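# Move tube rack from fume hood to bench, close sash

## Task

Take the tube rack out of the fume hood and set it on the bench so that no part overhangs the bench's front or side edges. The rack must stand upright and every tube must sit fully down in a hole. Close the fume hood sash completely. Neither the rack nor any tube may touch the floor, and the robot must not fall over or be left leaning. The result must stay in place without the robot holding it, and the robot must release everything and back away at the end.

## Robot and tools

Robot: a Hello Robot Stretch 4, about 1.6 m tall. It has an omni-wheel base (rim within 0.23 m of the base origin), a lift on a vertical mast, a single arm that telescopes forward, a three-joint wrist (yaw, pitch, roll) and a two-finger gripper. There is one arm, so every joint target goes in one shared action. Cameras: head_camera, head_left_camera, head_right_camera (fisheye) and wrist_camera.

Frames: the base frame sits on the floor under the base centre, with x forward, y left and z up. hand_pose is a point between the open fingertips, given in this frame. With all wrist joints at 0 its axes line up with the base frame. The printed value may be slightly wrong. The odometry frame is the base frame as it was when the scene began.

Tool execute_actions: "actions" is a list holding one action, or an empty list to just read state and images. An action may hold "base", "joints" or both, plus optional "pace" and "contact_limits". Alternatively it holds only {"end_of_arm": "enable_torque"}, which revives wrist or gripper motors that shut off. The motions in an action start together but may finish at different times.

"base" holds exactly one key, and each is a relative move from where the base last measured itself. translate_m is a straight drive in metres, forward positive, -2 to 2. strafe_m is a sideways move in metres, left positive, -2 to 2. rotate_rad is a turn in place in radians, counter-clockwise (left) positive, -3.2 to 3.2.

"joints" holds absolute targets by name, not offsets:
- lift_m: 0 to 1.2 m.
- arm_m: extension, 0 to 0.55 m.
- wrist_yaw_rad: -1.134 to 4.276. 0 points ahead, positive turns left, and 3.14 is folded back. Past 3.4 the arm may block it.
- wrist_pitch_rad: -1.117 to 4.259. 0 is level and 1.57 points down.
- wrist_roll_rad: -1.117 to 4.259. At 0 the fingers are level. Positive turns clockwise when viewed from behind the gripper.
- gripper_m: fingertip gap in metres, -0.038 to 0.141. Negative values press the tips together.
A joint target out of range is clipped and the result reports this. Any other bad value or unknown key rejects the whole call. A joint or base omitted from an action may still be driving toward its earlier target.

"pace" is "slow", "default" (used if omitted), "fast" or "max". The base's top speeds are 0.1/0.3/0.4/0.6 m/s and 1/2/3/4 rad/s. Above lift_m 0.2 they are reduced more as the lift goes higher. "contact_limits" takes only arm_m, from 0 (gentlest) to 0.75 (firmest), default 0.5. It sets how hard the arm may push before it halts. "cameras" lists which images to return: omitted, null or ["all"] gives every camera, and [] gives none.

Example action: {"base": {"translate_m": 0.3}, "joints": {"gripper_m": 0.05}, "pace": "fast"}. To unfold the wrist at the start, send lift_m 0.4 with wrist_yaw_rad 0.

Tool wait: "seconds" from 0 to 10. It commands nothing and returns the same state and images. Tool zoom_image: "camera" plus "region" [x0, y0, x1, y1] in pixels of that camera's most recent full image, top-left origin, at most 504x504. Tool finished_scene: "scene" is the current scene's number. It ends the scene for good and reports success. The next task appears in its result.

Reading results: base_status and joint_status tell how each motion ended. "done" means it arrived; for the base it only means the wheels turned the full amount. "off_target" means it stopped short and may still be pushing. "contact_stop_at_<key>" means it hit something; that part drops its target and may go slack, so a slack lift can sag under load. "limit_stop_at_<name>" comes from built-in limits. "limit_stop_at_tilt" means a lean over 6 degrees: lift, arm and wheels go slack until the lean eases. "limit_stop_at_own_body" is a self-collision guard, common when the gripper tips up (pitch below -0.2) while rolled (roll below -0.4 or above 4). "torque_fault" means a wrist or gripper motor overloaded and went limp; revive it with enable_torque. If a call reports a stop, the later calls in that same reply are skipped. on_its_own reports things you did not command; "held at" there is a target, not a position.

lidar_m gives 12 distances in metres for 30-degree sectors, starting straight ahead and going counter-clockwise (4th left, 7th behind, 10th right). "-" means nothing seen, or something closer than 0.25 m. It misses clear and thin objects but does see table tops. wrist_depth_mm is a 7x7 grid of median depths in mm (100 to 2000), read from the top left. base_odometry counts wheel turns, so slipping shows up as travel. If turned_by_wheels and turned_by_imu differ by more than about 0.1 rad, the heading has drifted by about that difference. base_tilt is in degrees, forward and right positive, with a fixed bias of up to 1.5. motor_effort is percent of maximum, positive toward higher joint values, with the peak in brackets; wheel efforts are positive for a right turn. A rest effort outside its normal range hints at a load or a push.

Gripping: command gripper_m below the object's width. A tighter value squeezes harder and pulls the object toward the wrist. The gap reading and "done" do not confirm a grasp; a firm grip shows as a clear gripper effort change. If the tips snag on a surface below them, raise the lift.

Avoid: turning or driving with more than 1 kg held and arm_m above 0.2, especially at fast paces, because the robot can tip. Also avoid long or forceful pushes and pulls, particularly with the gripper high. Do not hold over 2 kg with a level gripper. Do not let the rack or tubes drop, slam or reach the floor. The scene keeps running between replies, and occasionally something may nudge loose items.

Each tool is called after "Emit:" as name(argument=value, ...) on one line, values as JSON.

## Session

Emit:
execute_actions(actions=[])

Scene clock: 0.00 s.
base_odometry: x=+0.000 y=+0.000 heading=+0.000 (m, m, rad; odometry frame)
turned_by_wheels: +0.000 (rad since the last result)
turned_by_imu: +0.000 (rad since the last result)
base_tilt: forward=-0.3 right=-0.4 (deg)
lidar_m: 1.00 0.96 1.05 1.45 2.30 2.41 1.93 1.90 2.73 1.22 1.16 1.24
base_status: not commanded
joint_positions: lift_m=+0.135 arm_m=+0.000 wrist_yaw_rad=+3.223 wrist_pitch_rad=+0.011 wrist_roll_rad=+0.010 gripper_m=+0.057
joint_status: not commanded
motor_effort: lift_m=+18 arm_m=-1 wrist_yaw_rad=-1 wrist_pitch_rad=-4 wrist_roll_rad=+2 gripper_m=-2 wheel_0=+0 wheel_1=+0 wheel_2=+0 (%)
hand_pose: x=-0.1240 y=+0.0638 z=+0.3103 quat_wxyz=(-0.040, -0.006, +0.005, +0.999) (m; base frame)
wrist_depth_mm: - - 169 - - - - / - - 134 - - - - / - 108 133 - - - - / - 132 162 - - - - / 208 1708 1983 - - - - / 219 1078 195 1138 991 1255 1255 / 220 707 759 124 741 831 842
pictures: head_camera, head_left_camera, head_right_camera, wrist_camera
Images, in order (width x height): head_camera 420x560, head_left_camera 420x672, head_right_camera 420x672, wrist_camera 616x392.

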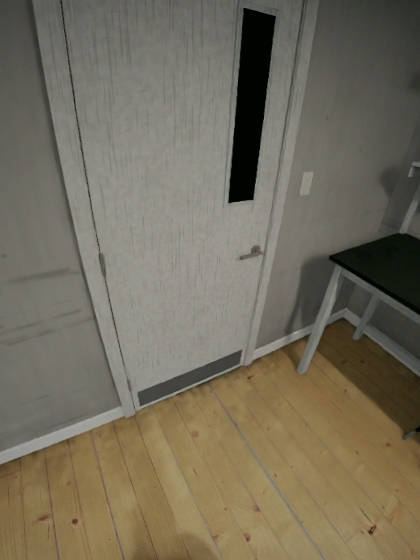

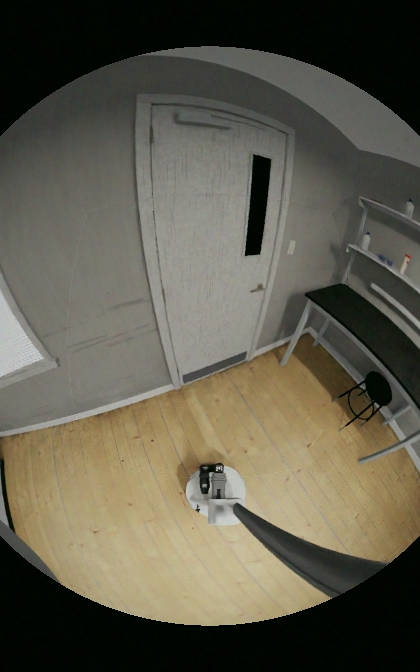

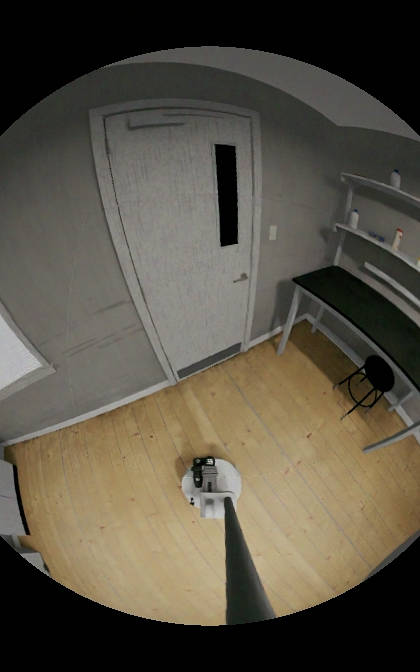

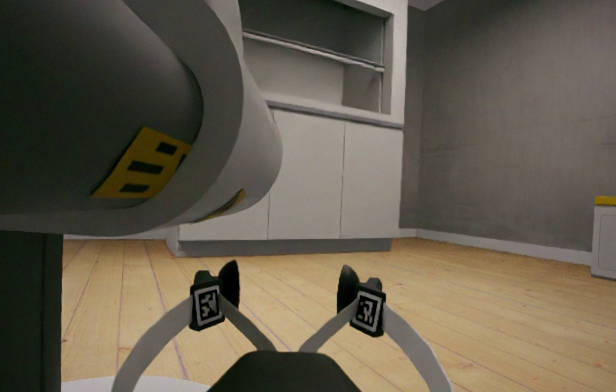

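Emit:
execute_actions(actions=[{"base":{"rotate_rad":-2.75},"joints":{"lift_m":0.5,"wrist_yaw_rad":0}}])

Scene clock: 3.73 s.
base_odometry: x=+0.000 y=+0.000 heading=-2.750 (m, m, rad; odometry frame)
turned_by_wheels: -2.750 (rad since the last result)
turned_by_imu: -2.797 (rad since the last result)
base_tilt: forward=-0.2 right=-0.4 (deg)
lidar_m: 1.90 2.78 1.28 1.16 1.20 1.03 0.97 1.02 1.27 2.27 2.33 2.03
base_status: done
joint_positions: lift_m=+0.500 arm_m=+0.000 wrist_yaw_rad=+0.000 wrist_pitch_rad=+0.011 wrist_roll_rad=+0.010 gripper_m=+0.057
joint_status: all done
motor_effort: lift_m=+21(27) arm_m=-1(1) wrist_yaw_rad=-2(8) wrist_pitch_rad=-4(5) wrist_roll_rad=+1(1) gripper_m=-2(3) wheel_0=+2(6) wheel_1=+1(10) wheel_2=+3(11) (%)
hand_pose: x=+0.4591 y=-0.0873 z=+0.6749 quat_wxyz=(+1.000, +0.005, +0.005, +0.000) (m; base frame)
wrist_depth_mm: - - - - - - - / - - - - - - - / - - - 1921 - - - / - - - 1661 1708 1808 - / - - - 1661 1756 1756 - / - - 196 1661 1708 1863 - / 1397 1430 1499 123 1430 1661 1618
pictures: head_camera, head_left_camera, head_right_camera, wrist_camera
Images, in order (width x height): head_camera 420x560, head_left_camera 420x672, head_right_camera 420x672, wrist_camera 616x392.

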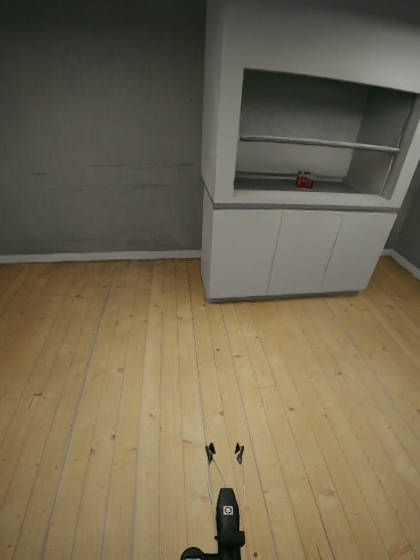

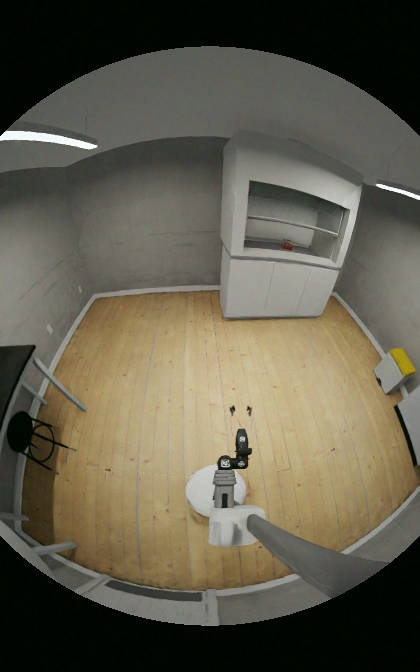

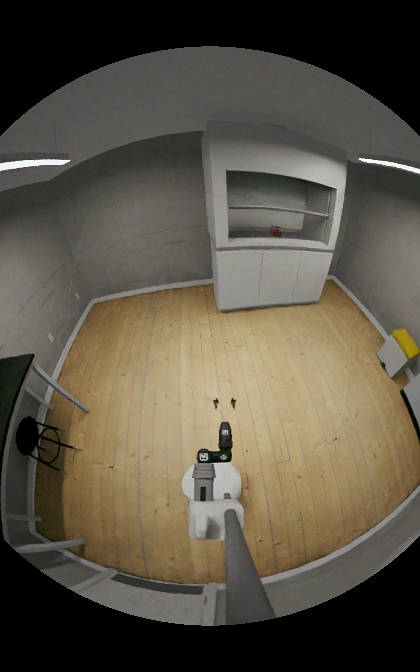

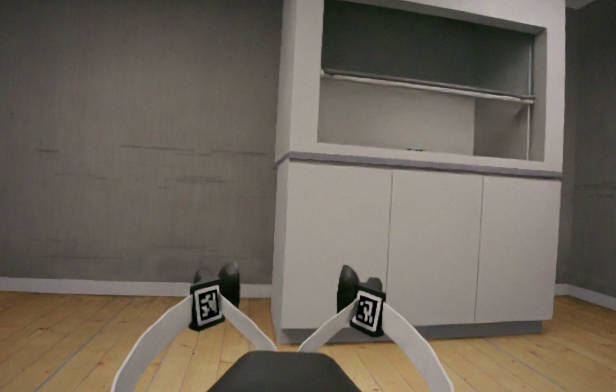

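Emit:
execute_actions(actions=[{"base":{"strafe_m":-0.68},"joints":{"lift_m":0.6,"gripper_m":0.141},"pace":"fast"}], cameras=[])

Emit:
execute_actions(actions=[{"base":{"translate_m":1.1},"joints":{"lift_m":1.05,"wrist_pitch_rad":0.3}}])

Scene clock: 6.90 s.
base_odometry: x=-0.260 y=+0.628 heading=-2.750 (m, m, rad; odometry frame)
turned_by_wheels: +0.000 (rad since the last result)
turned_by_imu: +0.000 (rad since the last result)
base_tilt: forward=-0.4 right=-0.5 (deg)
lidar_m: 1.95 1.97 2.01 1.86 1.47 0.98 0.90 0.92 1.19 1.61 1.66 2.11
base_status: done
joint_positions: lift_m=+0.600 arm_m=+0.000 wrist_yaw_rad=+0.000 wrist_pitch_rad=+0.011 wrist_roll_rad=+0.010 gripper_m=+0.141
joint_status: all done
motor_effort: lift_m=+20(21) arm_m=-1(1) wrist_yaw_rad=-1(1) wrist_pitch_rad=-5(5) wrist_roll_rad=+1(1) gripper_m=+0(1) wheel_0=-3(14) wheel_1=+1(14) wheel_2=+0(2) (%)
hand_pose: x=+0.4591 y=-0.0874 z=+0.7750 quat_wxyz=(+1.000, +0.005, +0.005, +0.000) (m; base frame)
wrist_depth_mm: - - - - 1756 - - / - - - - - - - / - - - - - - - / - - 1661 1708 1808 - - / - - 1708 1708 1808 - - / - 208 1576 1708 217 - - / 1576 1576 1661 125 1708 1756 1808
pictures: none
No camera images: the call's "cameras" was empty. Leave "cameras" out to get every camera's image.

Scene clock: 12.07 s.
base_odometry: x=-1.276 y=+0.208 heading=-2.749 (m, m, rad; odometry frame)
turned_by_wheels: +0.000 (rad since the last result)
turned_by_imu: +0.004 (rad since the last result)
base_tilt: forward=-0.2 right=-0.4 (deg)
lidar_m: 0.84 0.86 2.21 2.06 2.02 2.17 2.03 2.04 1.72 1.50 1.99 0.93
base_status: done
joint_positions: lift_m=+1.050 arm_m=+0.000 wrist_yaw_rad=+0.000 wrist_pitch_rad=+0.302 wrist_roll_rad=+0.010 gripper_m=+0.141
joint_status: all done
motor_effort: lift_m=+20(20) arm_m=-1(1) wrist_yaw_rad=-1(1) wrist_pitch_rad=-4(2) wrist_roll_rad=+1(1) gripper_m=+0(0) wheel_0=+2(8) wheel_1=+1(6) wheel_2=-1(11) (%)
hand_pose: x=+0.4461 y=-0.0874 z=+1.1423 quat_wxyz=(+0.989, +0.005, +0.150, -0.001) (m; base frame)
wrist_depth_mm: 676 820 1098 1138 1182 1182 878 / 866 1138 1182 1229 1281 1118 842 / 842 1182 1229 1281 1308 1160 878 / 820 1025 1060 1118 1182 1098 904 / 634 647 691 707 732 778 809 / 654 208 691 732 216 820 866 / 683 715 732 125 831 878 931
pictures: head_camera, head_left_camera, head_right_camera, wrist_camera
Images, in order (width x height): head_camera 420x560, head_left_camera 420x672, head_right_camera 420x672, wrist_camera 616x392.

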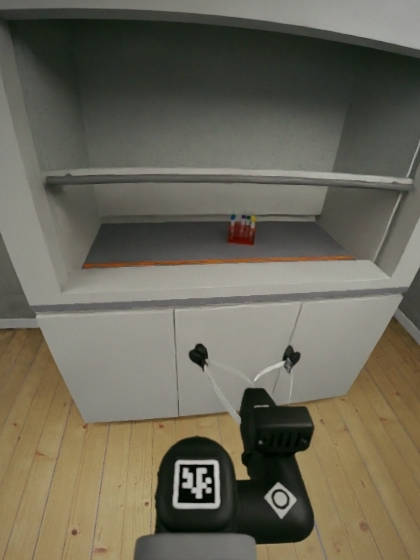

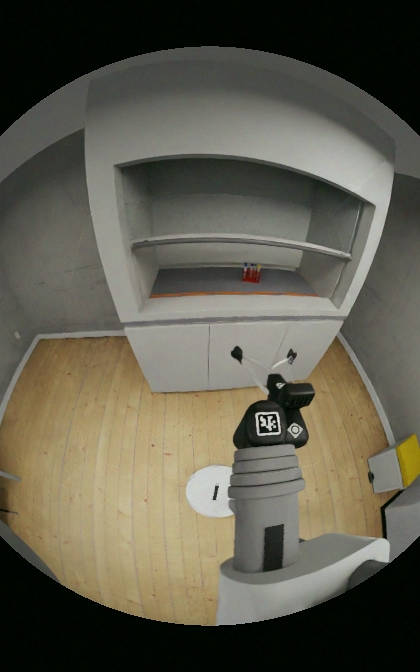

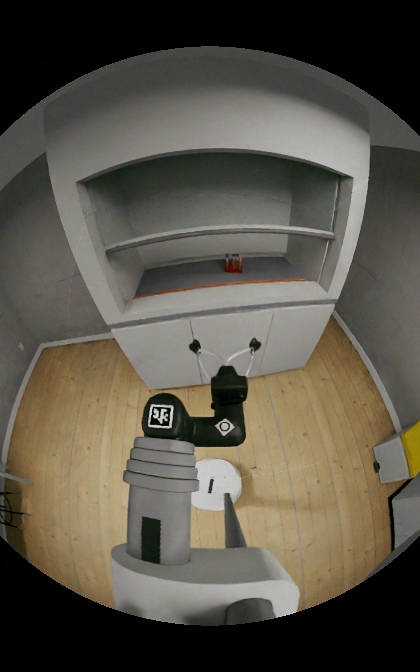

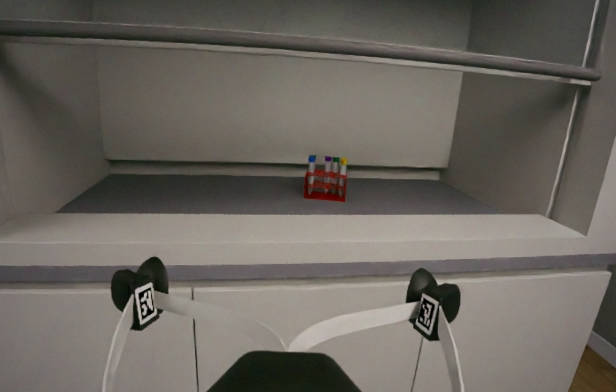

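Emit:
execute_actions(actions=[{"base":{"rotate_rad":0.13},"joints":{"wrist_pitch_rad":0.0,"lift_m":0.7}}], cameras=["head_camera"])

Scene clock: 14.93 s.
base_odometry: x=-1.276 y=+0.208 heading=-2.620 (m, m, rad; odometry frame)
turned_by_wheels: +0.129 (rad since the last result)
turned_by_imu: +0.133 (rad since the last result)
base_tilt: forward=-0.3 right=-0.5 (deg)
lidar_m: 0.85 0.90 2.52 2.02 2.11 2.08 2.03 2.08 1.54 1.50 1.21 0.89
base_status: done
joint_positions: lift_m=+0.700 arm_m=+0.000 wrist_yaw_rad=+0.000 wrist_pitch_rad=+0.003 wrist_roll_rad=+0.010 gripper_m=+0.141
joint_status: all done
motor_effort: lift_m=+16(20) arm_m=-1(0) wrist_yaw_rad=-1(0) wrist_pitch_rad=-5(9) wrist_roll_rad=+0(0) gripper_m=+0(0) wheel_0=-2(1) wheel_1=-2(8) wheel_2=-5(8) (%)
hand_pose: x=+0.4591 y=-0.0874 z=+0.8776 quat_wxyz=(+1.000, +0.005, +0.001, +0.000) (m; base frame)
wrist_depth_mm: 640 931 1255 1255 1255 1008 759 / 640 960 1229 1281 1255 1281 1042 / 627 960 1255 1281 1281 1281 1060 / 615 615 621 621 634 647 654 / 609 621 627 634 647 647 654 / 609 207 627 627 216 654 661 / 615 615 621 125 634 647 654
pictures: head_camera
Images, in order (width x height): head_camera 420x560.

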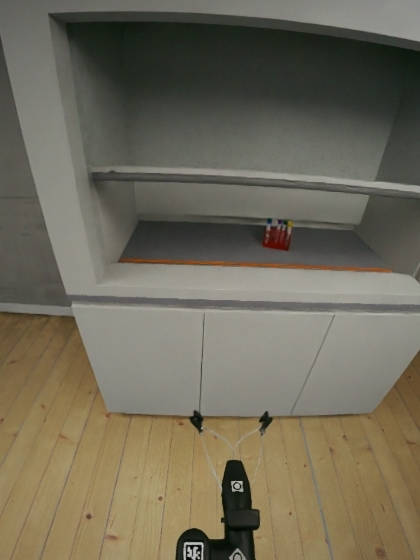

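Emit:
execute_actions(actions=[{"base":{"rotate_rad":0.04}}], cameras=[])

Emit:
execute_actions(actions=[{"base":{"strafe_m":-0.25},"joints":{"lift_m":1.08}}], cameras=[])

Emit:
execute_actions(actions=[{"base":{"translate_m":0.3},"joints":{"wrist_pitch_rad":0.5,"arm_m":0.15}}], cameras=["wrist_camera","head_camera"])

Scene clock: 15.80 s.
base_odometry: x=-1.276 y=+0.208 heading=-2.581 (m, m, rad; odometry frame)
turned_by_wheels: +0.039 (rad since the last result)
turned_by_imu: +0.040 (rad since the last result)
base_tilt: forward=-0.3 right=-0.3 (deg)
lidar_m: 0.84 0.91 2.62 2.00 2.11 2.09 2.01 2.03 1.54 1.51 1.17 0.88
base_status: done
joint_positions: lift_m=+0.700 arm_m=+0.000 wrist_yaw_rad=+0.000 wrist_pitch_rad=+0.003 wrist_roll_rad=+0.010 gripper_m=+0.141
joint_status: not commanded
motor_effort: lift_m=+16(16) arm_m=-1(1) wrist_yaw_rad=-1(1) wrist_pitch_rad=-5(5) wrist_roll_rad=+2(1) gripper_m=+1(0) wheel_0=-4(5) wheel_1=-2(7) wheel_2=-3(8) (%)
hand_pose: x=+0.4591 y=-0.0874 z=+0.8776 quat_wxyz=(+1.000, +0.005, +0.001, +0.000) (m; base frame)
wrist_depth_mm: 627 831 1255 1255 1281 1281 741 / 627 878 1229 1255 1229 1281 1138 / 627 878 1255 1229 1255 1255 1118 / 627 621 634 627 627 634 634 / 621 621 627 621 634 621 627 / 621 207 627 621 216 634 634 / 621 627 627 125 627 634 634
pictures: none
No camera images: the call's "cameras" was empty. Leave "cameras" out to get every camera's image.

Scene clock: 18.37 s.
base_odometry: x=-1.409 y=+0.420 heading=-2.581 (m, m, rad; odometry frame)
turned_by_wheels: +0.000 (rad since the last result)
turned_by_imu: +0.000 (rad since the last result)
base_tilt: forward=-0.2 right=-0.5 (deg)
lidar_m: 0.84 0.89 2.61 2.27 2.37 2.11 2.04 1.71 1.28 1.27 1.14 0.87
base_status: done
joint_positions: lift_m=+1.080 arm_m=+0.000 wrist_yaw_rad=+0.000 wrist_pitch_rad=+0.003 wrist_roll_rad=+0.010 gripper_m=+0.141
joint_status: all done
motor_effort: lift_m=+20(14) arm_m=-1(1) wrist_yaw_rad=-1(1) wrist_pitch_rad=-6(5) wrist_roll_rad=+0(1) gripper_m=+0(1) wheel_0=+0(6) wheel_1=-2(10) wheel_2=+0(4) (%)
hand_pose: x=+0.4591 y=-0.0874 z=+1.2573 quat_wxyz=(+1.000, +0.005, +0.001, +0.000) (m; base frame)
wrist_depth_mm: 904 1229 1255 1255 1229 1160 788 / 931 1229 1255 1255 1255 1138 788 / 917 1229 1229 1229 1229 1138 778 / 904 1205 1255 1229 1205 1042 750 / 931 1229 1255 1229 1255 1098 768 / 931 208 1098 1060 216 1025 741 / 668 676 707 125 741 741 732
pictures: none
No camera images: the call's "cameras" was empty. Leave "cameras" out to get every camera's image.

Scene clock: 20.83 s.
base_odometry: x=-1.663 y=+0.260 heading=-2.581 (m, m, rad; odometry frame)
turned_by_wheels: +0.000 (rad since the last result)
turned_by_imu: +0.001 (rad since the last result)
base_tilt: forward=-0.3 right=-0.5 (deg)
lidar_m: 0.53 0.58 0.81 2.33 2.34 2.40 2.36 1.72 1.37 1.73 0.76 0.55
base_status: done
joint_positions: lift_m=+1.080 arm_m=+0.149 wrist_yaw_rad=+0.000 wrist_pitch_rad=+0.502 wrist_roll_rad=+0.010 gripper_m=+0.141
joint_status: all done
motor_effort: lift_m=+20(20) arm_m=+5(6) wrist_yaw_rad=+0(0) wrist_pitch_rad=-3(3) wrist_roll_rad=+1(0) gripper_m=+1(1) wheel_0=+2(7) wheel_1=+4(7) wheel_2=-3(14) (%)
hand_pose: x=+0.5730 y=-0.0874 z=+1.1193 quat_wxyz=(+0.969, +0.005, +0.248, -0.001) (m; base frame)
wrist_depth_mm: 723 732 715 715 707 707 699 / 768 778 768 768 759 759 732 / 831 820 831 809 809 809 778 / 654 683 699 676 707 778 759 / 517 539 554 559 580 585 603 / 373 208 384 402 216 404 488 / 320 325 332 125 347 347 357
pictures: head_camera, wrist_camera
Images, in order (width x height): head_camera 420x560, wrist_camera 616x392.

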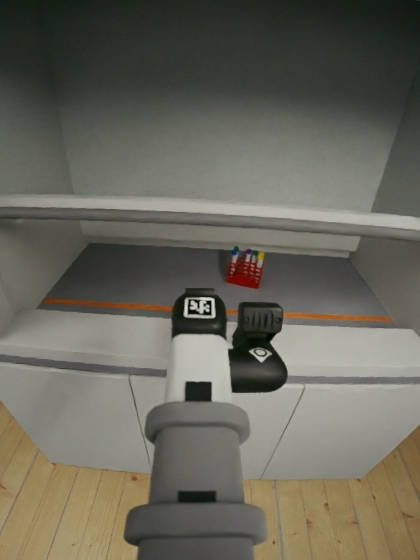

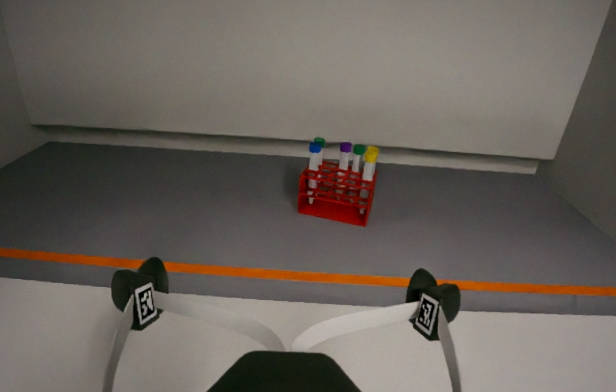

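Emit:
zoom_image(camera="wrist_camera", region=[280,125,400,235])

Region (280, 125, 400, 235) of wrist_camera's 616x392 image, scaled by 4.200; it fills the top 462 rows of this view, and the rest is white.

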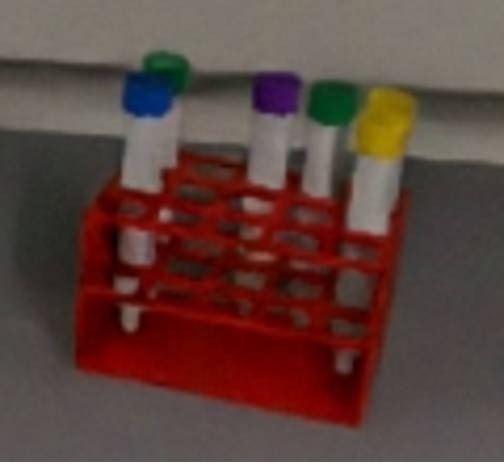

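Emit:
execute_actions(actions=[{"base":{"translate_m":0.15},"joints":{"wrist_pitch_rad":0.65,"wrist_yaw_rad":-0.29,"arm_m":0.2,"lift_m":1.05}}], cameras=["wrist_camera"])

Scene clock: 23.60 s.
base_odometry: x=-1.790 y=+0.181 heading=-2.581 (m, m, rad; odometry frame)
turned_by_wheels: +0.000 (rad since the last result)
turned_by_imu: +0.001 (rad since the last result)
base_tilt: forward=-0.3 right=-0.5 (deg)
lidar_m: 0.38 0.40 0.60 2.43 2.33 2.56 2.49 1.80 1.43 1.74 0.54 0.41
base_status: done
joint_positions: lift_m=+1.050 arm_m=+0.199 wrist_yaw_rad=-0.290 wrist_pitch_rad=+0.652 wrist_roll_rad=+0.010 gripper_m=+0.141
joint_status: all done
motor_effort: lift_m=+16(21) arm_m=+5(7) wrist_yaw_rad=-1(7) wrist_pitch_rad=-3(3) wrist_roll_rad=+0(0) gripper_m=+1(0) wheel_0=+1(5) wheel_1=+3(7) wheel_2=-3(15) (%)
hand_pose: x=+0.5649 y=-0.1493 z=+1.0534 quat_wxyz=(+0.937, +0.051, +0.316, -0.138) (m; base frame)
wrist_depth_mm: 508 530 559 597 627 668 585 / 539 580 597 640 715 732 597 / 580 597 517 574 654 683 609 / 466 477 488 492 521 535 544 / 389 402 407 418 430 439 445 / 336 208 345 359 217 359 320 / 297 300 307 125 270 272 281
pictures: wrist_camera
Images, in order (width x height): wrist_camera 616x392.

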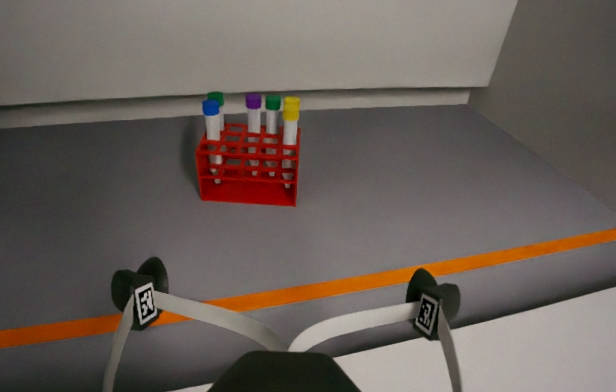

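Emit:
execute_actions(actions=[{"base":{"strafe_m":-0.022},"joints":{"arm_m":0.38,"lift_m":1.0}}], cameras=["wrist_camera"])

Scene clock: 25.67 s.
base_odometry: x=-1.802 y=+0.199 heading=-2.581 (m, m, rad; odometry frame)
turned_by_wheels: +0.000 (rad since the last result)
turned_by_imu: +0.001 (rad since the last result)
base_tilt: forward=-0.3 right=-0.4 (deg)
lidar_m: 0.38 0.41 0.60 2.40 2.38 2.56 2.46 1.81 1.41 1.71 0.55 0.40
base_status: done
joint_positions: lift_m=+1.000 arm_m=+0.379 wrist_yaw_rad=-0.290 wrist_pitch_rad=+0.652 wrist_roll_rad=+0.010 gripper_m=+0.141
joint_status: all done
motor_effort: lift_m=+16(19) arm_m=+5(7) wrist_yaw_rad=-1(1) wrist_pitch_rad=-2(3) wrist_roll_rad=+0(1) gripper_m=+0(2) wheel_0=+1(8) wheel_1=+0(8) wheel_2=+0(2) (%)
hand_pose: x=+0.7448 y=-0.1493 z=+1.0034 quat_wxyz=(+0.937, +0.051, +0.316, -0.138) (m; base frame)
wrist_depth_mm: 359 377 399 421 452 484 508 / 387 407 436 462 500 539 554 / 455 473 459 309 549 569 569 / 392 402 290 315 436 449 459 / 327 334 315 332 357 366 373 / 281 208 287 300 216 303 312 / 247 252 258 125 265 267 278
pictures: wrist_camera
Images, in order (width x height): wrist_camera 616x392.

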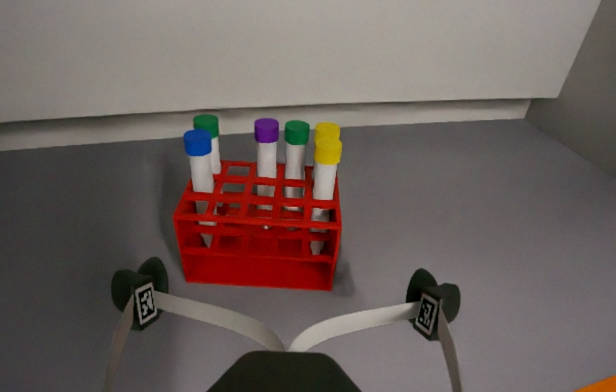

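Emit:
execute_actions(actions=[{"joints":{"lift_m":0.947,"arm_m":0.435},"pace":"slow"}], cameras=["wrist_camera"])

Scene clock: 27.77 s.
base_odometry: x=-1.802 y=+0.199 heading=-2.581 (m, m, rad; odometry frame)
turned_by_wheels: +0.000 (rad since the last result)
turned_by_imu: +0.001 (rad since the last result)
base_tilt: forward=-0.3 right=-0.5 (deg)
lidar_m: 0.37 0.42 0.59 2.41 2.38 2.57 2.49 1.79 1.41 1.72 0.54 0.39
base_status: not commanded
joint_positions: lift_m=+0.947 arm_m=+0.434 wrist_yaw_rad=-0.290 wrist_pitch_rad=+0.652 wrist_roll_rad=+0.010 gripper_m=+0.141
joint_status: all done
motor_effort: lift_m=+16(19) arm_m=+5(7) wrist_yaw_rad=+0(1) wrist_pitch_rad=-4(3) wrist_roll_rad=+0(0) gripper_m=+1(0) wheel_0=+1(1) wheel_1=+0(1) wheel_2=+0(0) (%)
hand_pose: x=+0.7997 y=-0.1493 z=+0.9504 quat_wxyz=(+0.937, +0.051, +0.316, -0.138) (m; base frame)
wrist_depth_mm: 314 330 351 370 394 424 449 / 342 362 370 389 436 521 549 / 384 397 240 240 410 455 477 / 309 315 221 251 330 355 366 / 258 263 236 253 274 289 297 / 223 207 228 238 216 240 250 / 197 200 204 125 211 213 218
pictures: wrist_camera
Images, in order (width x height): wrist_camera 616x392.

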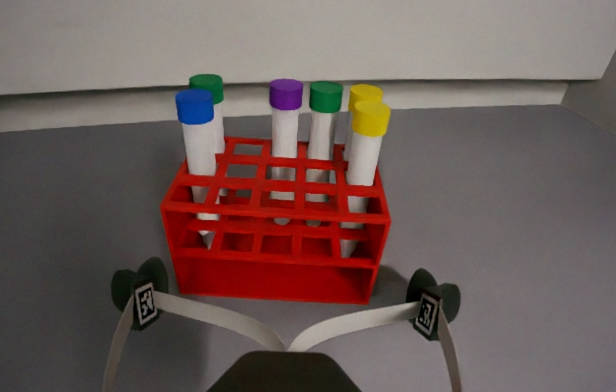

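Emit:
execute_actions(actions=[{"joints":{"arm_m":0.478},"pace":"slow"}], cameras=["wrist_camera"])

Scene clock: 29.67 s.
base_odometry: x=-1.802 y=+0.199 heading=-2.581 (m, m, rad; odometry frame)
turned_by_wheels: +0.000 (rad since the last result)
turned_by_imu: +0.001 (rad since the last result)
base_tilt: forward=-0.3 right=-0.6 (deg)
lidar_m: 0.39 0.42 0.61 2.41 2.36 2.54 2.50 1.78 1.39 1.73 0.54 0.38
base_status: not commanded
joint_positions: lift_m=+0.947 arm_m=+0.477 wrist_yaw_rad=-0.290 wrist_pitch_rad=+0.652 wrist_roll_rad=+0.010 gripper_m=+0.141
joint_status: all done
motor_effort: lift_m=+16(16) arm_m=+5(5) wrist_yaw_rad=-1(1) wrist_pitch_rad=-4(4) wrist_roll_rad=+1(0) gripper_m=+1(1) wheel_0=+1(1) wheel_1=-1(1) wheel_2=+0(0) (%)
hand_pose: x=+0.8427 y=-0.1493 z=+0.9504 quat_wxyz=(+0.937, +0.051, +0.316, -0.138) (m; base frame)
wrist_depth_mm: 278 296 312 330 353 377 399 / 300 319 336 357 384 418 445 / 364 382 206 207 201 452 473 / 310 317 204 215 220 357 362 / 258 263 211 214 211 291 297 / 223 199 195 220 195 240 249 / 196 200 203 124 211 213 217
pictures: wrist_camera
Images, in order (width x height): wrist_camera 616x392.

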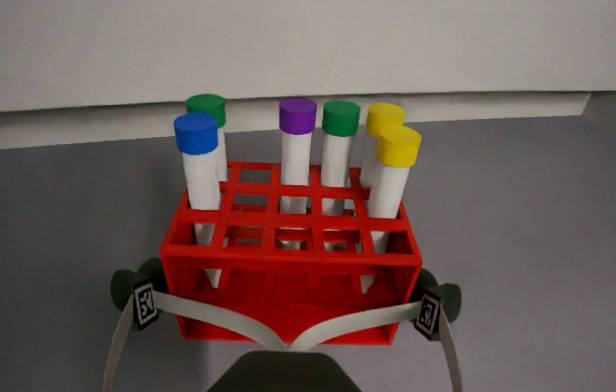

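Similar to scene 1's grasp pose. Close and lift.

Emit:
execute_actions(actions=[{"joints":{"gripper_m":0.07}}], cameras=["wrist_camera"])

Emit:
execute_actions(actions=[{"joints":{"lift_m":1.05},"pace":"slow"}], cameras=["wrist_camera"])

Scene clock: 31.57 s.
base_odometry: x=-1.802 y=+0.199 heading=-2.581 (m, m, rad; odometry frame)
turned_by_wheels: +0.000 (rad since the last result)
turned_by_imu: +0.001 (rad since the last result)
base_tilt: forward=-0.2 right=-0.3 (deg)
lidar_m: 0.38 0.41 0.62 2.41 2.36 2.58 2.50 1.78 1.41 1.72 0.53 0.40
base_status: not commanded
joint_positions: lift_m=+0.947 arm_m=+0.477 wrist_yaw_rad=-0.290 wrist_pitch_rad=+0.653 wrist_roll_rad=+0.010 gripper_m=+0.071
joint_status: all done
motor_effort: lift_m=+16(16) arm_m=+5(6) wrist_yaw_rad=-1(1) wrist_pitch_rad=-4(6) wrist_roll_rad=+1(1) gripper_m=-24(24) wheel_0=+1(1) wheel_1=-1(0) wheel_2=+0(0) (%)
hand_pose: x=+0.8426 y=-0.1493 z=+0.9502 quat_wxyz=(+0.937, +0.051, +0.316, -0.138) (m; base frame)
wrist_depth_mm: 279 294 310 330 353 379 402 / 300 320 330 351 379 421 449 / 364 379 197 197 184 449 473 / 309 314 180 203 196 353 364 / 258 255 199 198 186 290 296 / 221 175 207 213 188 246 249 / 192 200 197 120 203 207 216
pictures: wrist_camera
Images, in order (width x height): wrist_camera 616x392.

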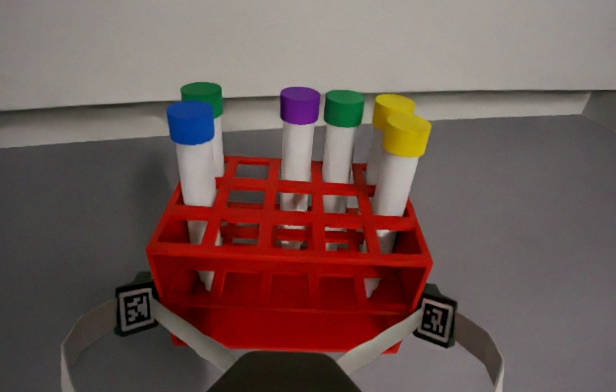

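Scene clock: 33.20 s.
base_odometry: x=-1.802 y=+0.199 heading=-2.581 (m, m, rad; odometry frame)
turned_by_wheels: +0.000 (rad since the last result)
turned_by_imu: +0.001 (rad since the last result)
base_tilt: forward=-0.3 right=-0.5 (deg)
lidar_m: 0.39 0.42 0.59 2.43 2.36 2.56 2.50 1.78 1.39 1.73 0.54 0.39
base_status: not commanded
joint_positions: lift_m=+1.043 arm_m=+0.477 wrist_yaw_rad=-0.290 wrist_pitch_rad=+0.653 wrist_roll_rad=+0.010 gripper_m=+0.071
joint_status: lift_m contact_stop (moved +0.096 of +0.103)
on_its_own: lift_m is slack since a contact_stop (your +1.050 is given up)
motor_effort: lift_m=+18(34) arm_m=+5(5) wrist_yaw_rad=-1(0) wrist_pitch_rad=-7(10) wrist_roll_rad=+1(0) gripper_m=-26(24) wheel_0=+1(1) wheel_1=-1(1) wheel_2=+0(0) (%)
hand_pose: x=+0.8426 y=-0.1493 z=+1.0456 quat_wxyz=(+0.937, +0.051, +0.317, -0.138) (m; base frame)
wrist_depth_mm: 279 296 310 330 353 377 399 / 301 319 329 353 379 418 442 / 327 349 196 198 181 473 512 / 387 427 180 202 196 521 530 / 382 373 199 197 186 427 433 / 327 174 206 211 187 359 366 / 282 293 201 119 298 303 320
pictures: wrist_camera
Images, in order (width x height): wrist_camera 616x392.

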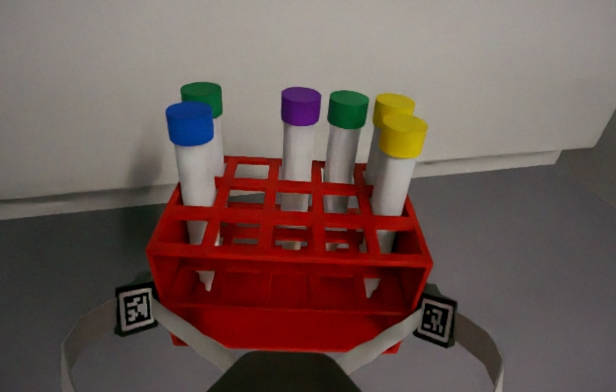

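Emit:
execute_actions(actions=[{"joints":{"lift_m":1.03},"pace":"slow"}], cameras=[])

Emit:
execute_actions(actions=[{"joints":{"arm_m":0.0},"base":{"translate_m":-0.35},"pace":"slow"}], cameras=["head_left_camera","wrist_camera"])

Scene clock: 34.23 s.
base_odometry: x=-1.802 y=+0.199 heading=-2.581 (m, m, rad; odometry frame)
turned_by_wheels: +0.000 (rad since the last result)
turned_by_imu: +0.000 (rad since the last result)
base_tilt: forward=-0.2 right=-0.4 (deg)
lidar_m: 0.39 0.42 0.61 2.41 2.36 2.58 2.50 1.79 1.42 1.72 0.52 0.40
base_status: not commanded
joint_positions: lift_m=+1.030 arm_m=+0.477 wrist_yaw_rad=-0.290 wrist_pitch_rad=+0.653 wrist_roll_rad=+0.010 gripper_m=+0.071
joint_status: all done
motor_effort: lift_m=+16(16) arm_m=+5(5) wrist_yaw_rad=-1(1) wrist_pitch_rad=-7(7) wrist_roll_rad=+1(0) gripper_m=-24(25) wheel_0=+1(1) wheel_1=+0(1) wheel_2=+0(0) (%)
hand_pose: x=+0.8426 y=-0.1493 z=+1.0331 quat_wxyz=(+0.937, +0.051, +0.317, -0.138) (m; base frame)
wrist_depth_mm: 279 294 310 329 353 377 399 / 301 320 330 353 379 415 445 / 327 347 196 196 182 473 508 / 402 421 179 203 196 496 512 / 362 357 198 198 186 407 415 / 310 174 207 211 187 343 351 / 271 282 201 119 286 290 306
pictures: none
No camera images: the call's "cameras" was empty. Leave "cameras" out to get every camera's image.

Scene clock: 40.30 s.
base_odometry: x=-1.506 y=+0.385 heading=-2.581 (m, m, rad; odometry frame)
turned_by_wheels: +0.000 (rad since the last result)
turned_by_imu: +0.002 (rad since the last result)
base_tilt: forward=-0.3 right=-0.5 (deg)
lidar_m: 0.40 0.79 2.46 2.29 2.41 2.21 2.15 1.69 1.25 1.46 1.00 0.40
base_status: done
joint_positions: lift_m=+1.030 arm_m=+0.001 wrist_yaw_rad=-0.290 wrist_pitch_rad=+0.653 wrist_roll_rad=+0.010 gripper_m=+0.071
joint_status: all done
motor_effort: lift_m=+16(16) arm_m=-5(6) wrist_yaw_rad=-1(1) wrist_pitch_rad=-6(7) wrist_roll_rad=-1(0) gripper_m=-25(25) wheel_0=-4(6) wheel_1=-3(5) wheel_2=+6(11) (%)
hand_pose: x=+0.3664 y=-0.1493 z=+1.0331 quat_wxyz=(+0.937, +0.051, +0.317, -0.138) (m; base frame)
wrist_depth_mm: 931 976 1042 1078 991 707 615 / 715 627 647 676 699 676 1537 / 504 521 196 196 186 707 1661 / 554 585 179 203 190 809 1708 / 609 627 198 198 186 1576 1618 / 676 174 206 211 187 1397 1464 / 759 842 202 119 1182 1205 1255
pictures: head_left_camera, wrist_camera
Images, in order (width x height): head_left_camera 420x672, wrist_camera 616x392.

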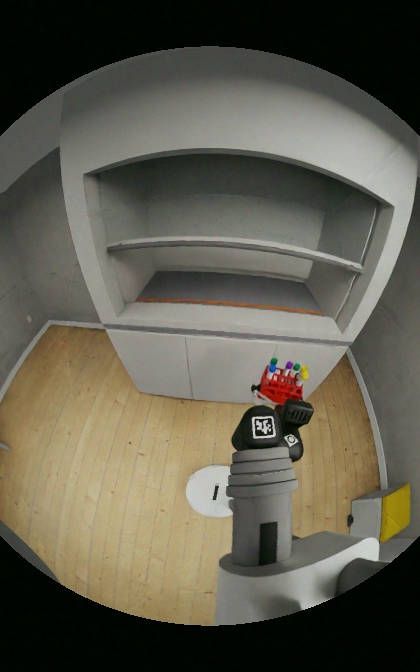

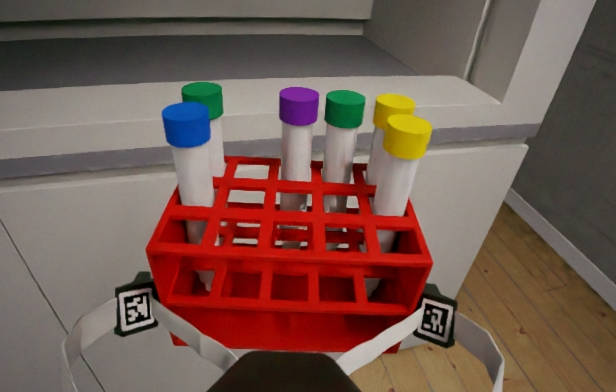

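Emit:
execute_actions(actions=[{"base":{"rotate_rad":1.545},"pace":"slow","joints":{"wrist_yaw_rad":0}}], cameras=["head_camera","head_left_camera"])

Scene clock: 43.40 s.
base_odometry: x=-1.505 y=+0.386 heading=-1.037 (m, m, rad; odometry frame)
turned_by_wheels: +1.544 (rad since the last result)
turned_by_imu: +1.573 (rad since the last result)
base_tilt: forward=-0.4 right=-0.4 (deg)
lidar_m: 0.39 2.37 2.20 2.11 1.72 1.27 1.36 1.04 0.76 0.74 0.79 0.42
base_status: done
joint_positions: lift_m=+1.030 arm_m=+0.001 wrist_yaw_rad=+0.000 wrist_pitch_rad=+0.653 wrist_roll_rad=+0.010 gripper_m=+0.071
joint_status: all done
motor_effort: lift_m=+16(16) arm_m=-5(5) wrist_yaw_rad=+0(6) wrist_pitch_rad=-7(7) wrist_roll_rad=+1(0) gripper_m=-27(24) wheel_0=-3(9) wheel_1=-4(7) wheel_2=-6(11) (%)
hand_pose: x=+0.4010 y=-0.0874 z=+1.0331 quat_wxyz=(+0.947, +0.005, +0.321, -0.002) (m; base frame)
wrist_depth_mm: - - - - - - - / - - - - - - - / - - 205 196 181 - - / 1808 1863 179 203 196 - - / 1537 1499 198 198 186 1661 1756 / 1308 174 208 211 187 1464 1430 / 1138 1182 201 120 1182 1229 842
pictures: head_camera, head_left_camera
Images, in order (width x height): head_camera 420x560, head_left_camera 420x672.

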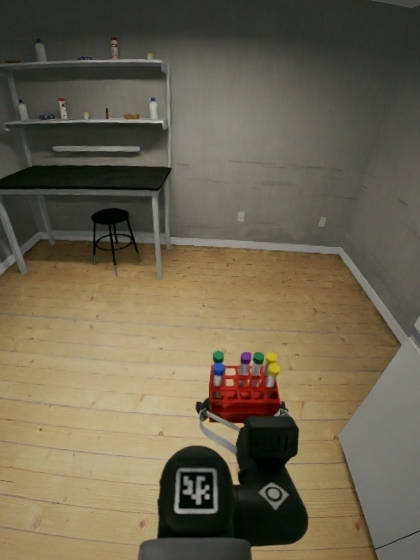

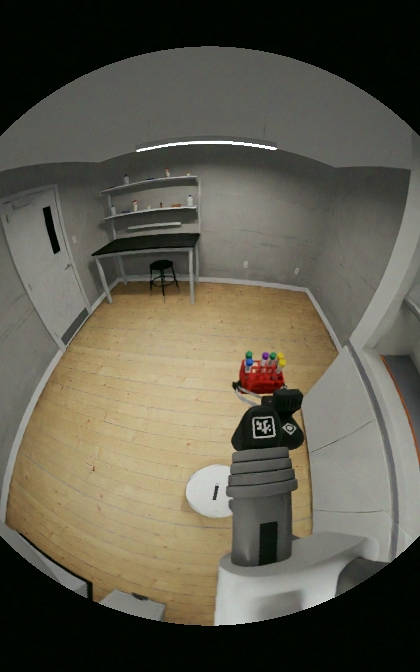

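Emit:
execute_actions(actions=[{"base":{"strafe_m":0.75}}], cameras=[])

Emit:
execute_actions(actions=[{"base":{"translate_m":1.4}}], cameras=["head_camera","head_left_camera"])

Scene clock: 47.57 s.
base_odometry: x=-0.860 y=+0.767 heading=-1.037 (m, m, rad; odometry frame)
turned_by_wheels: +0.000 (rad since the last result)
turned_by_imu: +0.003 (rad since the last result)
base_tilt: forward=-0.3 right=-0.5 (deg)
lidar_m: 0.37 1.88 1.39 1.34 1.45 1.26 1.21 1.25 1.54 1.49 1.54 0.41
base_status: done
joint_positions: lift_m=+1.030 arm_m=+0.001 wrist_yaw_rad=+0.000 wrist_pitch_rad=+0.653 wrist_roll_rad=+0.010 gripper_m=+0.071
joint_status: not commanded
motor_effort: lift_m=+17(16) arm_m=-5(5) wrist_yaw_rad=-1(0) wrist_pitch_rad=-7(7) wrist_roll_rad=+0(1) gripper_m=-26(25) wheel_0=+0(12) wheel_1=+0(10) wheel_2=+0(2) (%)
hand_pose: x=+0.4010 y=-0.0874 z=+1.0331 quat_wxyz=(+0.947, +0.005, +0.321, -0.002) (m; base frame)
wrist_depth_mm: 1921 - - - - - - / - - - - - - - / - - 205 196 172 - - / 1808 1863 179 202 200 - - / 1537 1499 198 198 186 1756 1808 / 1281 174 206 213 186 1464 1499 / 1138 1182 202 119 1205 1205 1281
pictures: none
No camera images: the call's "cameras" was empty. Leave "cameras" out to get every camera's image.

Scene clock: 53.73 s.
base_odometry: x=-0.147 y=-0.438 heading=-1.036 (m, m, rad; odometry frame)
turned_by_wheels: +0.000 (rad since the last result)
turned_by_imu: +0.005 (rad since the last result)
base_tilt: forward=-0.4 right=-0.4 (deg)
lidar_m: 0.38 0.92 1.32 1.30 1.42 1.98 2.62 2.11 1.66 2.39 2.28 0.39
base_status: done
joint_positions: lift_m=+1.030 arm_m=+0.001 wrist_yaw_rad=+0.000 wrist_pitch_rad=+0.653 wrist_roll_rad=+0.010 gripper_m=+0.071
joint_status: not commanded
motor_effort: lift_m=+17(17) arm_m=-5(5) wrist_yaw_rad=+0(0) wrist_pitch_rad=-5(7) wrist_roll_rad=+1(0) gripper_m=-25(25) wheel_0=+2(6) wheel_1=+3(7) wheel_2=-1(12) (%)
hand_pose: x=+0.4009 y=-0.0874 z=+1.0330 quat_wxyz=(+0.947, +0.005, +0.321, -0.002) (m; base frame)
wrist_depth_mm: 1098 1118 1205 1255 1281 1281 1281 / 759 768 809 831 878 1366 1397 / 1537 741 195 196 183 1537 1537 / 1708 1708 180 203 196 1708 1661 / 1499 1499 198 197 187 1708 1708 / 1336 174 206 211 187 1397 1430 / 1138 1182 201 120 1205 1205 1255
pictures: head_camera, head_left_camera
Images, in order (width x height): head_camera 420x560, head_left_camera 420x672.

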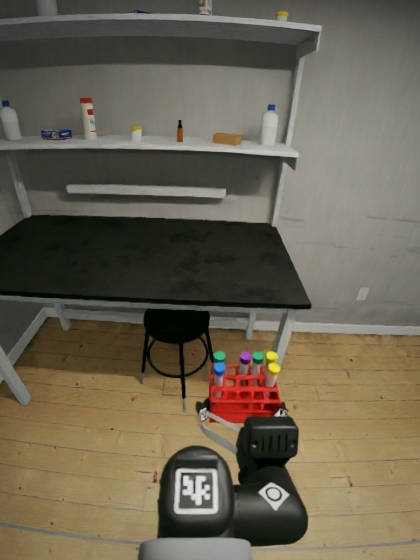

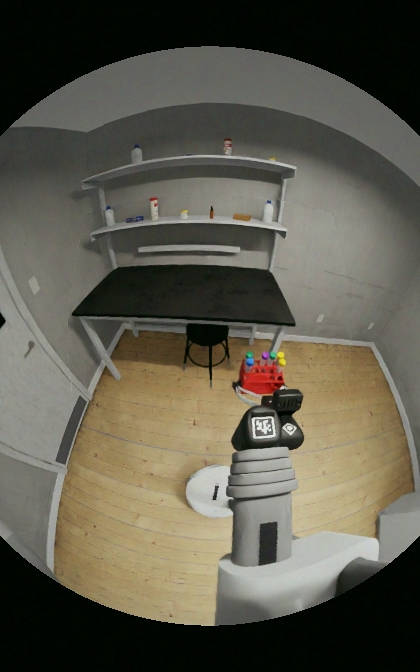

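Emit:
execute_actions(actions=[{"base":{"strafe_m":0.1}}], cameras=[])

Emit:
execute_actions(actions=[{"base":{"translate_m":0.3},"joints":{"arm_m":0.4},"pace":"slow"}], cameras=["head_right_camera","wrist_camera"])

Scene clock: 55.53 s.
base_odometry: x=-0.061 y=-0.387 heading=-1.036 (m, m, rad; odometry frame)
turned_by_wheels: +0.000 (rad since the last result)
turned_by_imu: +0.001 (rad since the last result)
base_tilt: forward=-0.3 right=-0.5 (deg)
lidar_m: 0.39 0.90 1.24 1.20 1.30 1.79 2.60 2.25 1.74 2.51 2.28 0.40
base_status: done
joint_positions: lift_m=+1.030 arm_m=+0.001 wrist_yaw_rad=+0.000 wrist_pitch_rad=+0.653 wrist_roll_rad=+0.010 gripper_m=+0.071
joint_status: not commanded
motor_effort: lift_m=+17(17) arm_m=-5(5) wrist_yaw_rad=-1(1) wrist_pitch_rad=-7(6) wrist_roll_rad=+1(1) gripper_m=-26(25) wheel_0=-1(7) wheel_1=+1(11) wheel_2=+0(2) (%)
hand_pose: x=+0.4009 y=-0.0874 z=+1.0330 quat_wxyz=(+0.947, +0.005, +0.321, -0.002) (m; base frame)
wrist_depth_mm: 1078 1098 1205 1255 1281 1336 1255 / 759 778 798 842 878 1366 1366 / 1499 741 196 196 181 750 1537 / 1661 1808 180 203 196 1618 1708 / 1499 1499 198 197 186 1708 1756 / 1308 175 206 211 187 1464 1464 / 1138 1182 201 120 1205 1205 1281
pictures: none
No camera images: the call's "cameras" was empty. Leave "cameras" out to get every camera's image.

Scene clock: 60.80 s.
base_odometry: x=+0.092 y=-0.645 heading=-1.036 (m, m, rad; odometry frame)
turned_by_wheels: +0.000 (rad since the last result)
turned_by_imu: +0.003 (rad since the last result)
base_tilt: forward=-0.3 right=-0.5 (deg)
lidar_m: 0.57 0.60 0.83 1.17 1.25 1.78 2.92 2.26 1.88 2.51 1.86 0.59
base_status: done
joint_positions: lift_m=+1.030 arm_m=+0.399 wrist_yaw_rad=+0.000 wrist_pitch_rad=+0.653 wrist_roll_rad=+0.010 gripper_m=+0.071
joint_status: all done
motor_effort: lift_m=+17(17) arm_m=+5(5) wrist_yaw_rad=+0(0) wrist_pitch_rad=-7(7) wrist_roll_rad=+0(0) gripper_m=-25(25) wheel_0=+2(7) wheel_1=+4(6) wheel_2=-4(9) (%)
hand_pose: x=+0.7991 y=-0.0874 z=+1.0330 quat_wxyz=(+0.947, +0.005, +0.321, -0.002) (m; base frame)
wrist_depth_mm: 683 683 597 591 647 661 627 / 723 723 715 699 715 715 715 / 564 574 196 196 181 668 768 / 459 466 180 203 196 521 535 / 382 379 198 198 186 427 439 / 329 174 206 211 187 364 368 / 287 294 201 119 301 306 322
pictures: head_right_camera, wrist_camera
Images, in order (width x height): head_right_camera 420x672, wrist_camera 616x392.

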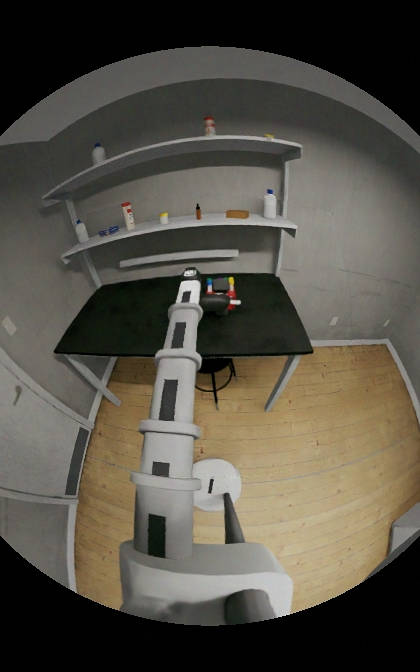

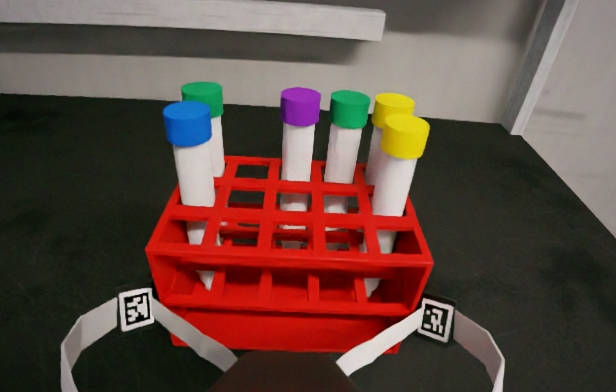

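Emit:
execute_actions(actions=[{"joints":{"lift_m":0.945},"pace":"slow"}], cameras=[])

Scene clock: 62.57 s.
base_odometry: x=+0.092 y=-0.645 heading=-1.036 (m, m, rad; odometry frame)
turned_by_wheels: +0.000 (rad since the last result)
turned_by_imu: +0.001 (rad since the last result)
base_tilt: forward=-0.2 right=-0.6 (deg)
lidar_m: 0.56 0.61 0.85 1.13 1.28 1.78 2.93 2.26 1.87 2.53 1.88 0.60
base_status: not commanded
joint_positions: lift_m=+0.945 arm_m=+0.399 wrist_yaw_rad=+0.000 wrist_pitch_rad=+0.653 wrist_roll_rad=+0.010 gripper_m=+0.071
joint_status: all done
motor_effort: lift_m=+16(17) arm_m=+5(5) wrist_yaw_rad=+0(0) wrist_pitch_rad=-7(6) wrist_roll_rad=+0(0) gripper_m=-25(24) wheel_0=+3(3) wheel_1=+5(5) wheel_2=-4(4) (%)
hand_pose: x=+0.7991 y=-0.0874 z=+0.9481 quat_wxyz=(+0.947, +0.005, +0.321, -0.002) (m; base frame)
wrist_depth_mm: 676 683 676 668 661 661 634 / 535 554 574 597 627 661 699 / 410 413 196 196 183 480 504 / 329 336 180 202 196 375 384 / 274 272 198 198 187 309 315 / 237 174 207 211 187 260 265 / 205 213 200 120 216 220 229
pictures: none
No camera images: the call's "cameras" was empty. Leave "cameras" out to get every camera's image.

Emit:
execute_actions(actions=[{"joints":{"lift_m":0.932},"pace":"slow"}], cameras=[])

Emit:
execute_actions(actions=[{"joints":{"gripper_m":0.141}}], cameras=[])

Emit:
execute_actions(actions=[{"joints":{"arm_m":0.0},"pace":"slow"}], cameras=["wrist_camera"])

Scene clock: 63.80 s.
base_odometry: x=+0.092 y=-0.645 heading=-1.036 (m, m, rad; odometry frame)
turned_by_wheels: +0.000 (rad since the last result)
turned_by_imu: +0.001 (rad since the last result)
base_tilt: forward=-0.2 right=-0.4 (deg)
lidar_m: 0.57 0.61 0.85 1.17 1.25 1.77 2.93 2.27 1.89 2.53 1.86 0.60
base_status: not commanded
joint_positions: lift_m=+0.932 arm_m=+0.399 wrist_yaw_rad=+0.000 wrist_pitch_rad=+0.653 wrist_roll_rad=+0.010 gripper_m=+0.071
joint_status: all done
motor_effort: lift_m=+16(14) arm_m=+5(5) wrist_yaw_rad=+0(0) wrist_pitch_rad=-7(8) wrist_roll_rad=+0(1) gripper_m=-25(25) wheel_0=+3(3) wheel_1=+4(5) wheel_2=-4(4) (%)
hand_pose: x=+0.7991 y=-0.0874 z=+0.9351 quat_wxyz=(+0.947, +0.005, +0.321, -0.002) (m; base frame)
wrist_depth_mm: 668 676 676 668 661 661 621 / 504 521 539 564 591 627 683 / 384 389 195 195 183 452 469 / 309 317 180 203 196 353 362 / 258 256 198 198 187 291 296 / 222 175 206 211 187 245 250 / 193 200 198 119 204 207 217
pictures: none
No camera images: the call's "cameras" was empty. Leave "cameras" out to get every camera's image.

Scene clock: 65.53 s.
base_odometry: x=+0.092 y=-0.645 heading=-1.036 (m, m, rad; odometry frame)
turned_by_wheels: +0.000 (rad since the last result)
turned_by_imu: +0.001 (rad since the last result)
base_tilt: forward=-0.2 right=-0.5 (deg)
lidar_m: 0.56 0.61 0.85 1.16 1.27 1.77 2.93 2.27 1.89 2.49 1.84 0.61
base_status: not commanded
joint_positions: lift_m=+0.932 arm_m=+0.399 wrist_yaw_rad=+0.000 wrist_pitch_rad=+0.652 wrist_roll_rad=+0.010 gripper_m=+0.141
joint_status: all done
motor_effort: lift_m=+16(16) arm_m=+5(5) wrist_yaw_rad=+0(0) wrist_pitch_rad=-4(7) wrist_roll_rad=+0(0) gripper_m=+1(24) wheel_0=+3(3) wheel_1=+5(5) wheel_2=-4(4) (%)
hand_pose: x=+0.7992 y=-0.0874 z=+0.9353 quat_wxyz=(+0.947, +0.005, +0.320, -0.002) (m; base frame)
wrist_depth_mm: 668 676 668 668 661 661 621 / 508 525 544 569 597 634 691 / 387 397 211 211 204 455 473 / 309 319 202 220 219 355 364 / 259 264 213 218 216 291 296 / 224 200 195 221 200 240 250 / 197 201 205 125 211 213 218
pictures: none
No camera images: the call's "cameras" was empty. Leave "cameras" out to get every camera's image.

Scene clock: 70.80 s.
base_odometry: x=+0.092 y=-0.645 heading=-1.036 (m, m, rad; odometry frame)
turned_by_wheels: +0.000 (rad since the last result)
turned_by_imu: +0.002 (rad since the last result)
base_tilt: forward=-0.3 right=-0.5 (deg)
lidar_m: 0.57 0.60 0.86 1.15 1.27 1.78 2.94 2.29 1.89 2.52 1.87 0.59
base_status: not commanded
joint_positions: lift_m=+0.932 arm_m=+0.001 wrist_yaw_rad=+0.000 wrist_pitch_rad=+0.652 wrist_roll_rad=+0.010 gripper_m=+0.141
joint_status: all done
motor_effort: lift_m=+16(16) arm_m=-6(5) wrist_yaw_rad=+0(0) wrist_pitch_rad=-5(4) wrist_roll_rad=+1(1) gripper_m=-1(1) wheel_0=+2(2) wheel_1=+5(5) wheel_2=-4(4) (%)
hand_pose: x=+0.4011 y=-0.0874 z=+0.9353 quat_wxyz=(+0.947, +0.005, +0.320, -0.002) (m; base frame)
wrist_depth_mm: 741 759 768 535 960 1008 1008 / 517 525 544 544 609 640 1078 / 389 402 413 424 439 459 477 / 1308 1336 459 459 455 452 404 / 1366 1366 759 809 1464 1464 530 / 1205 207 778 1255 216 615 1308 / 1078 1098 1098 125 1138 750 1160
pictures: wrist_camera
Images, in order (width x height): wrist_camera 616x392.

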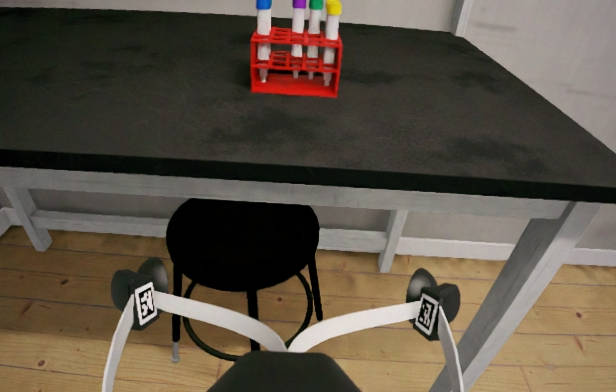

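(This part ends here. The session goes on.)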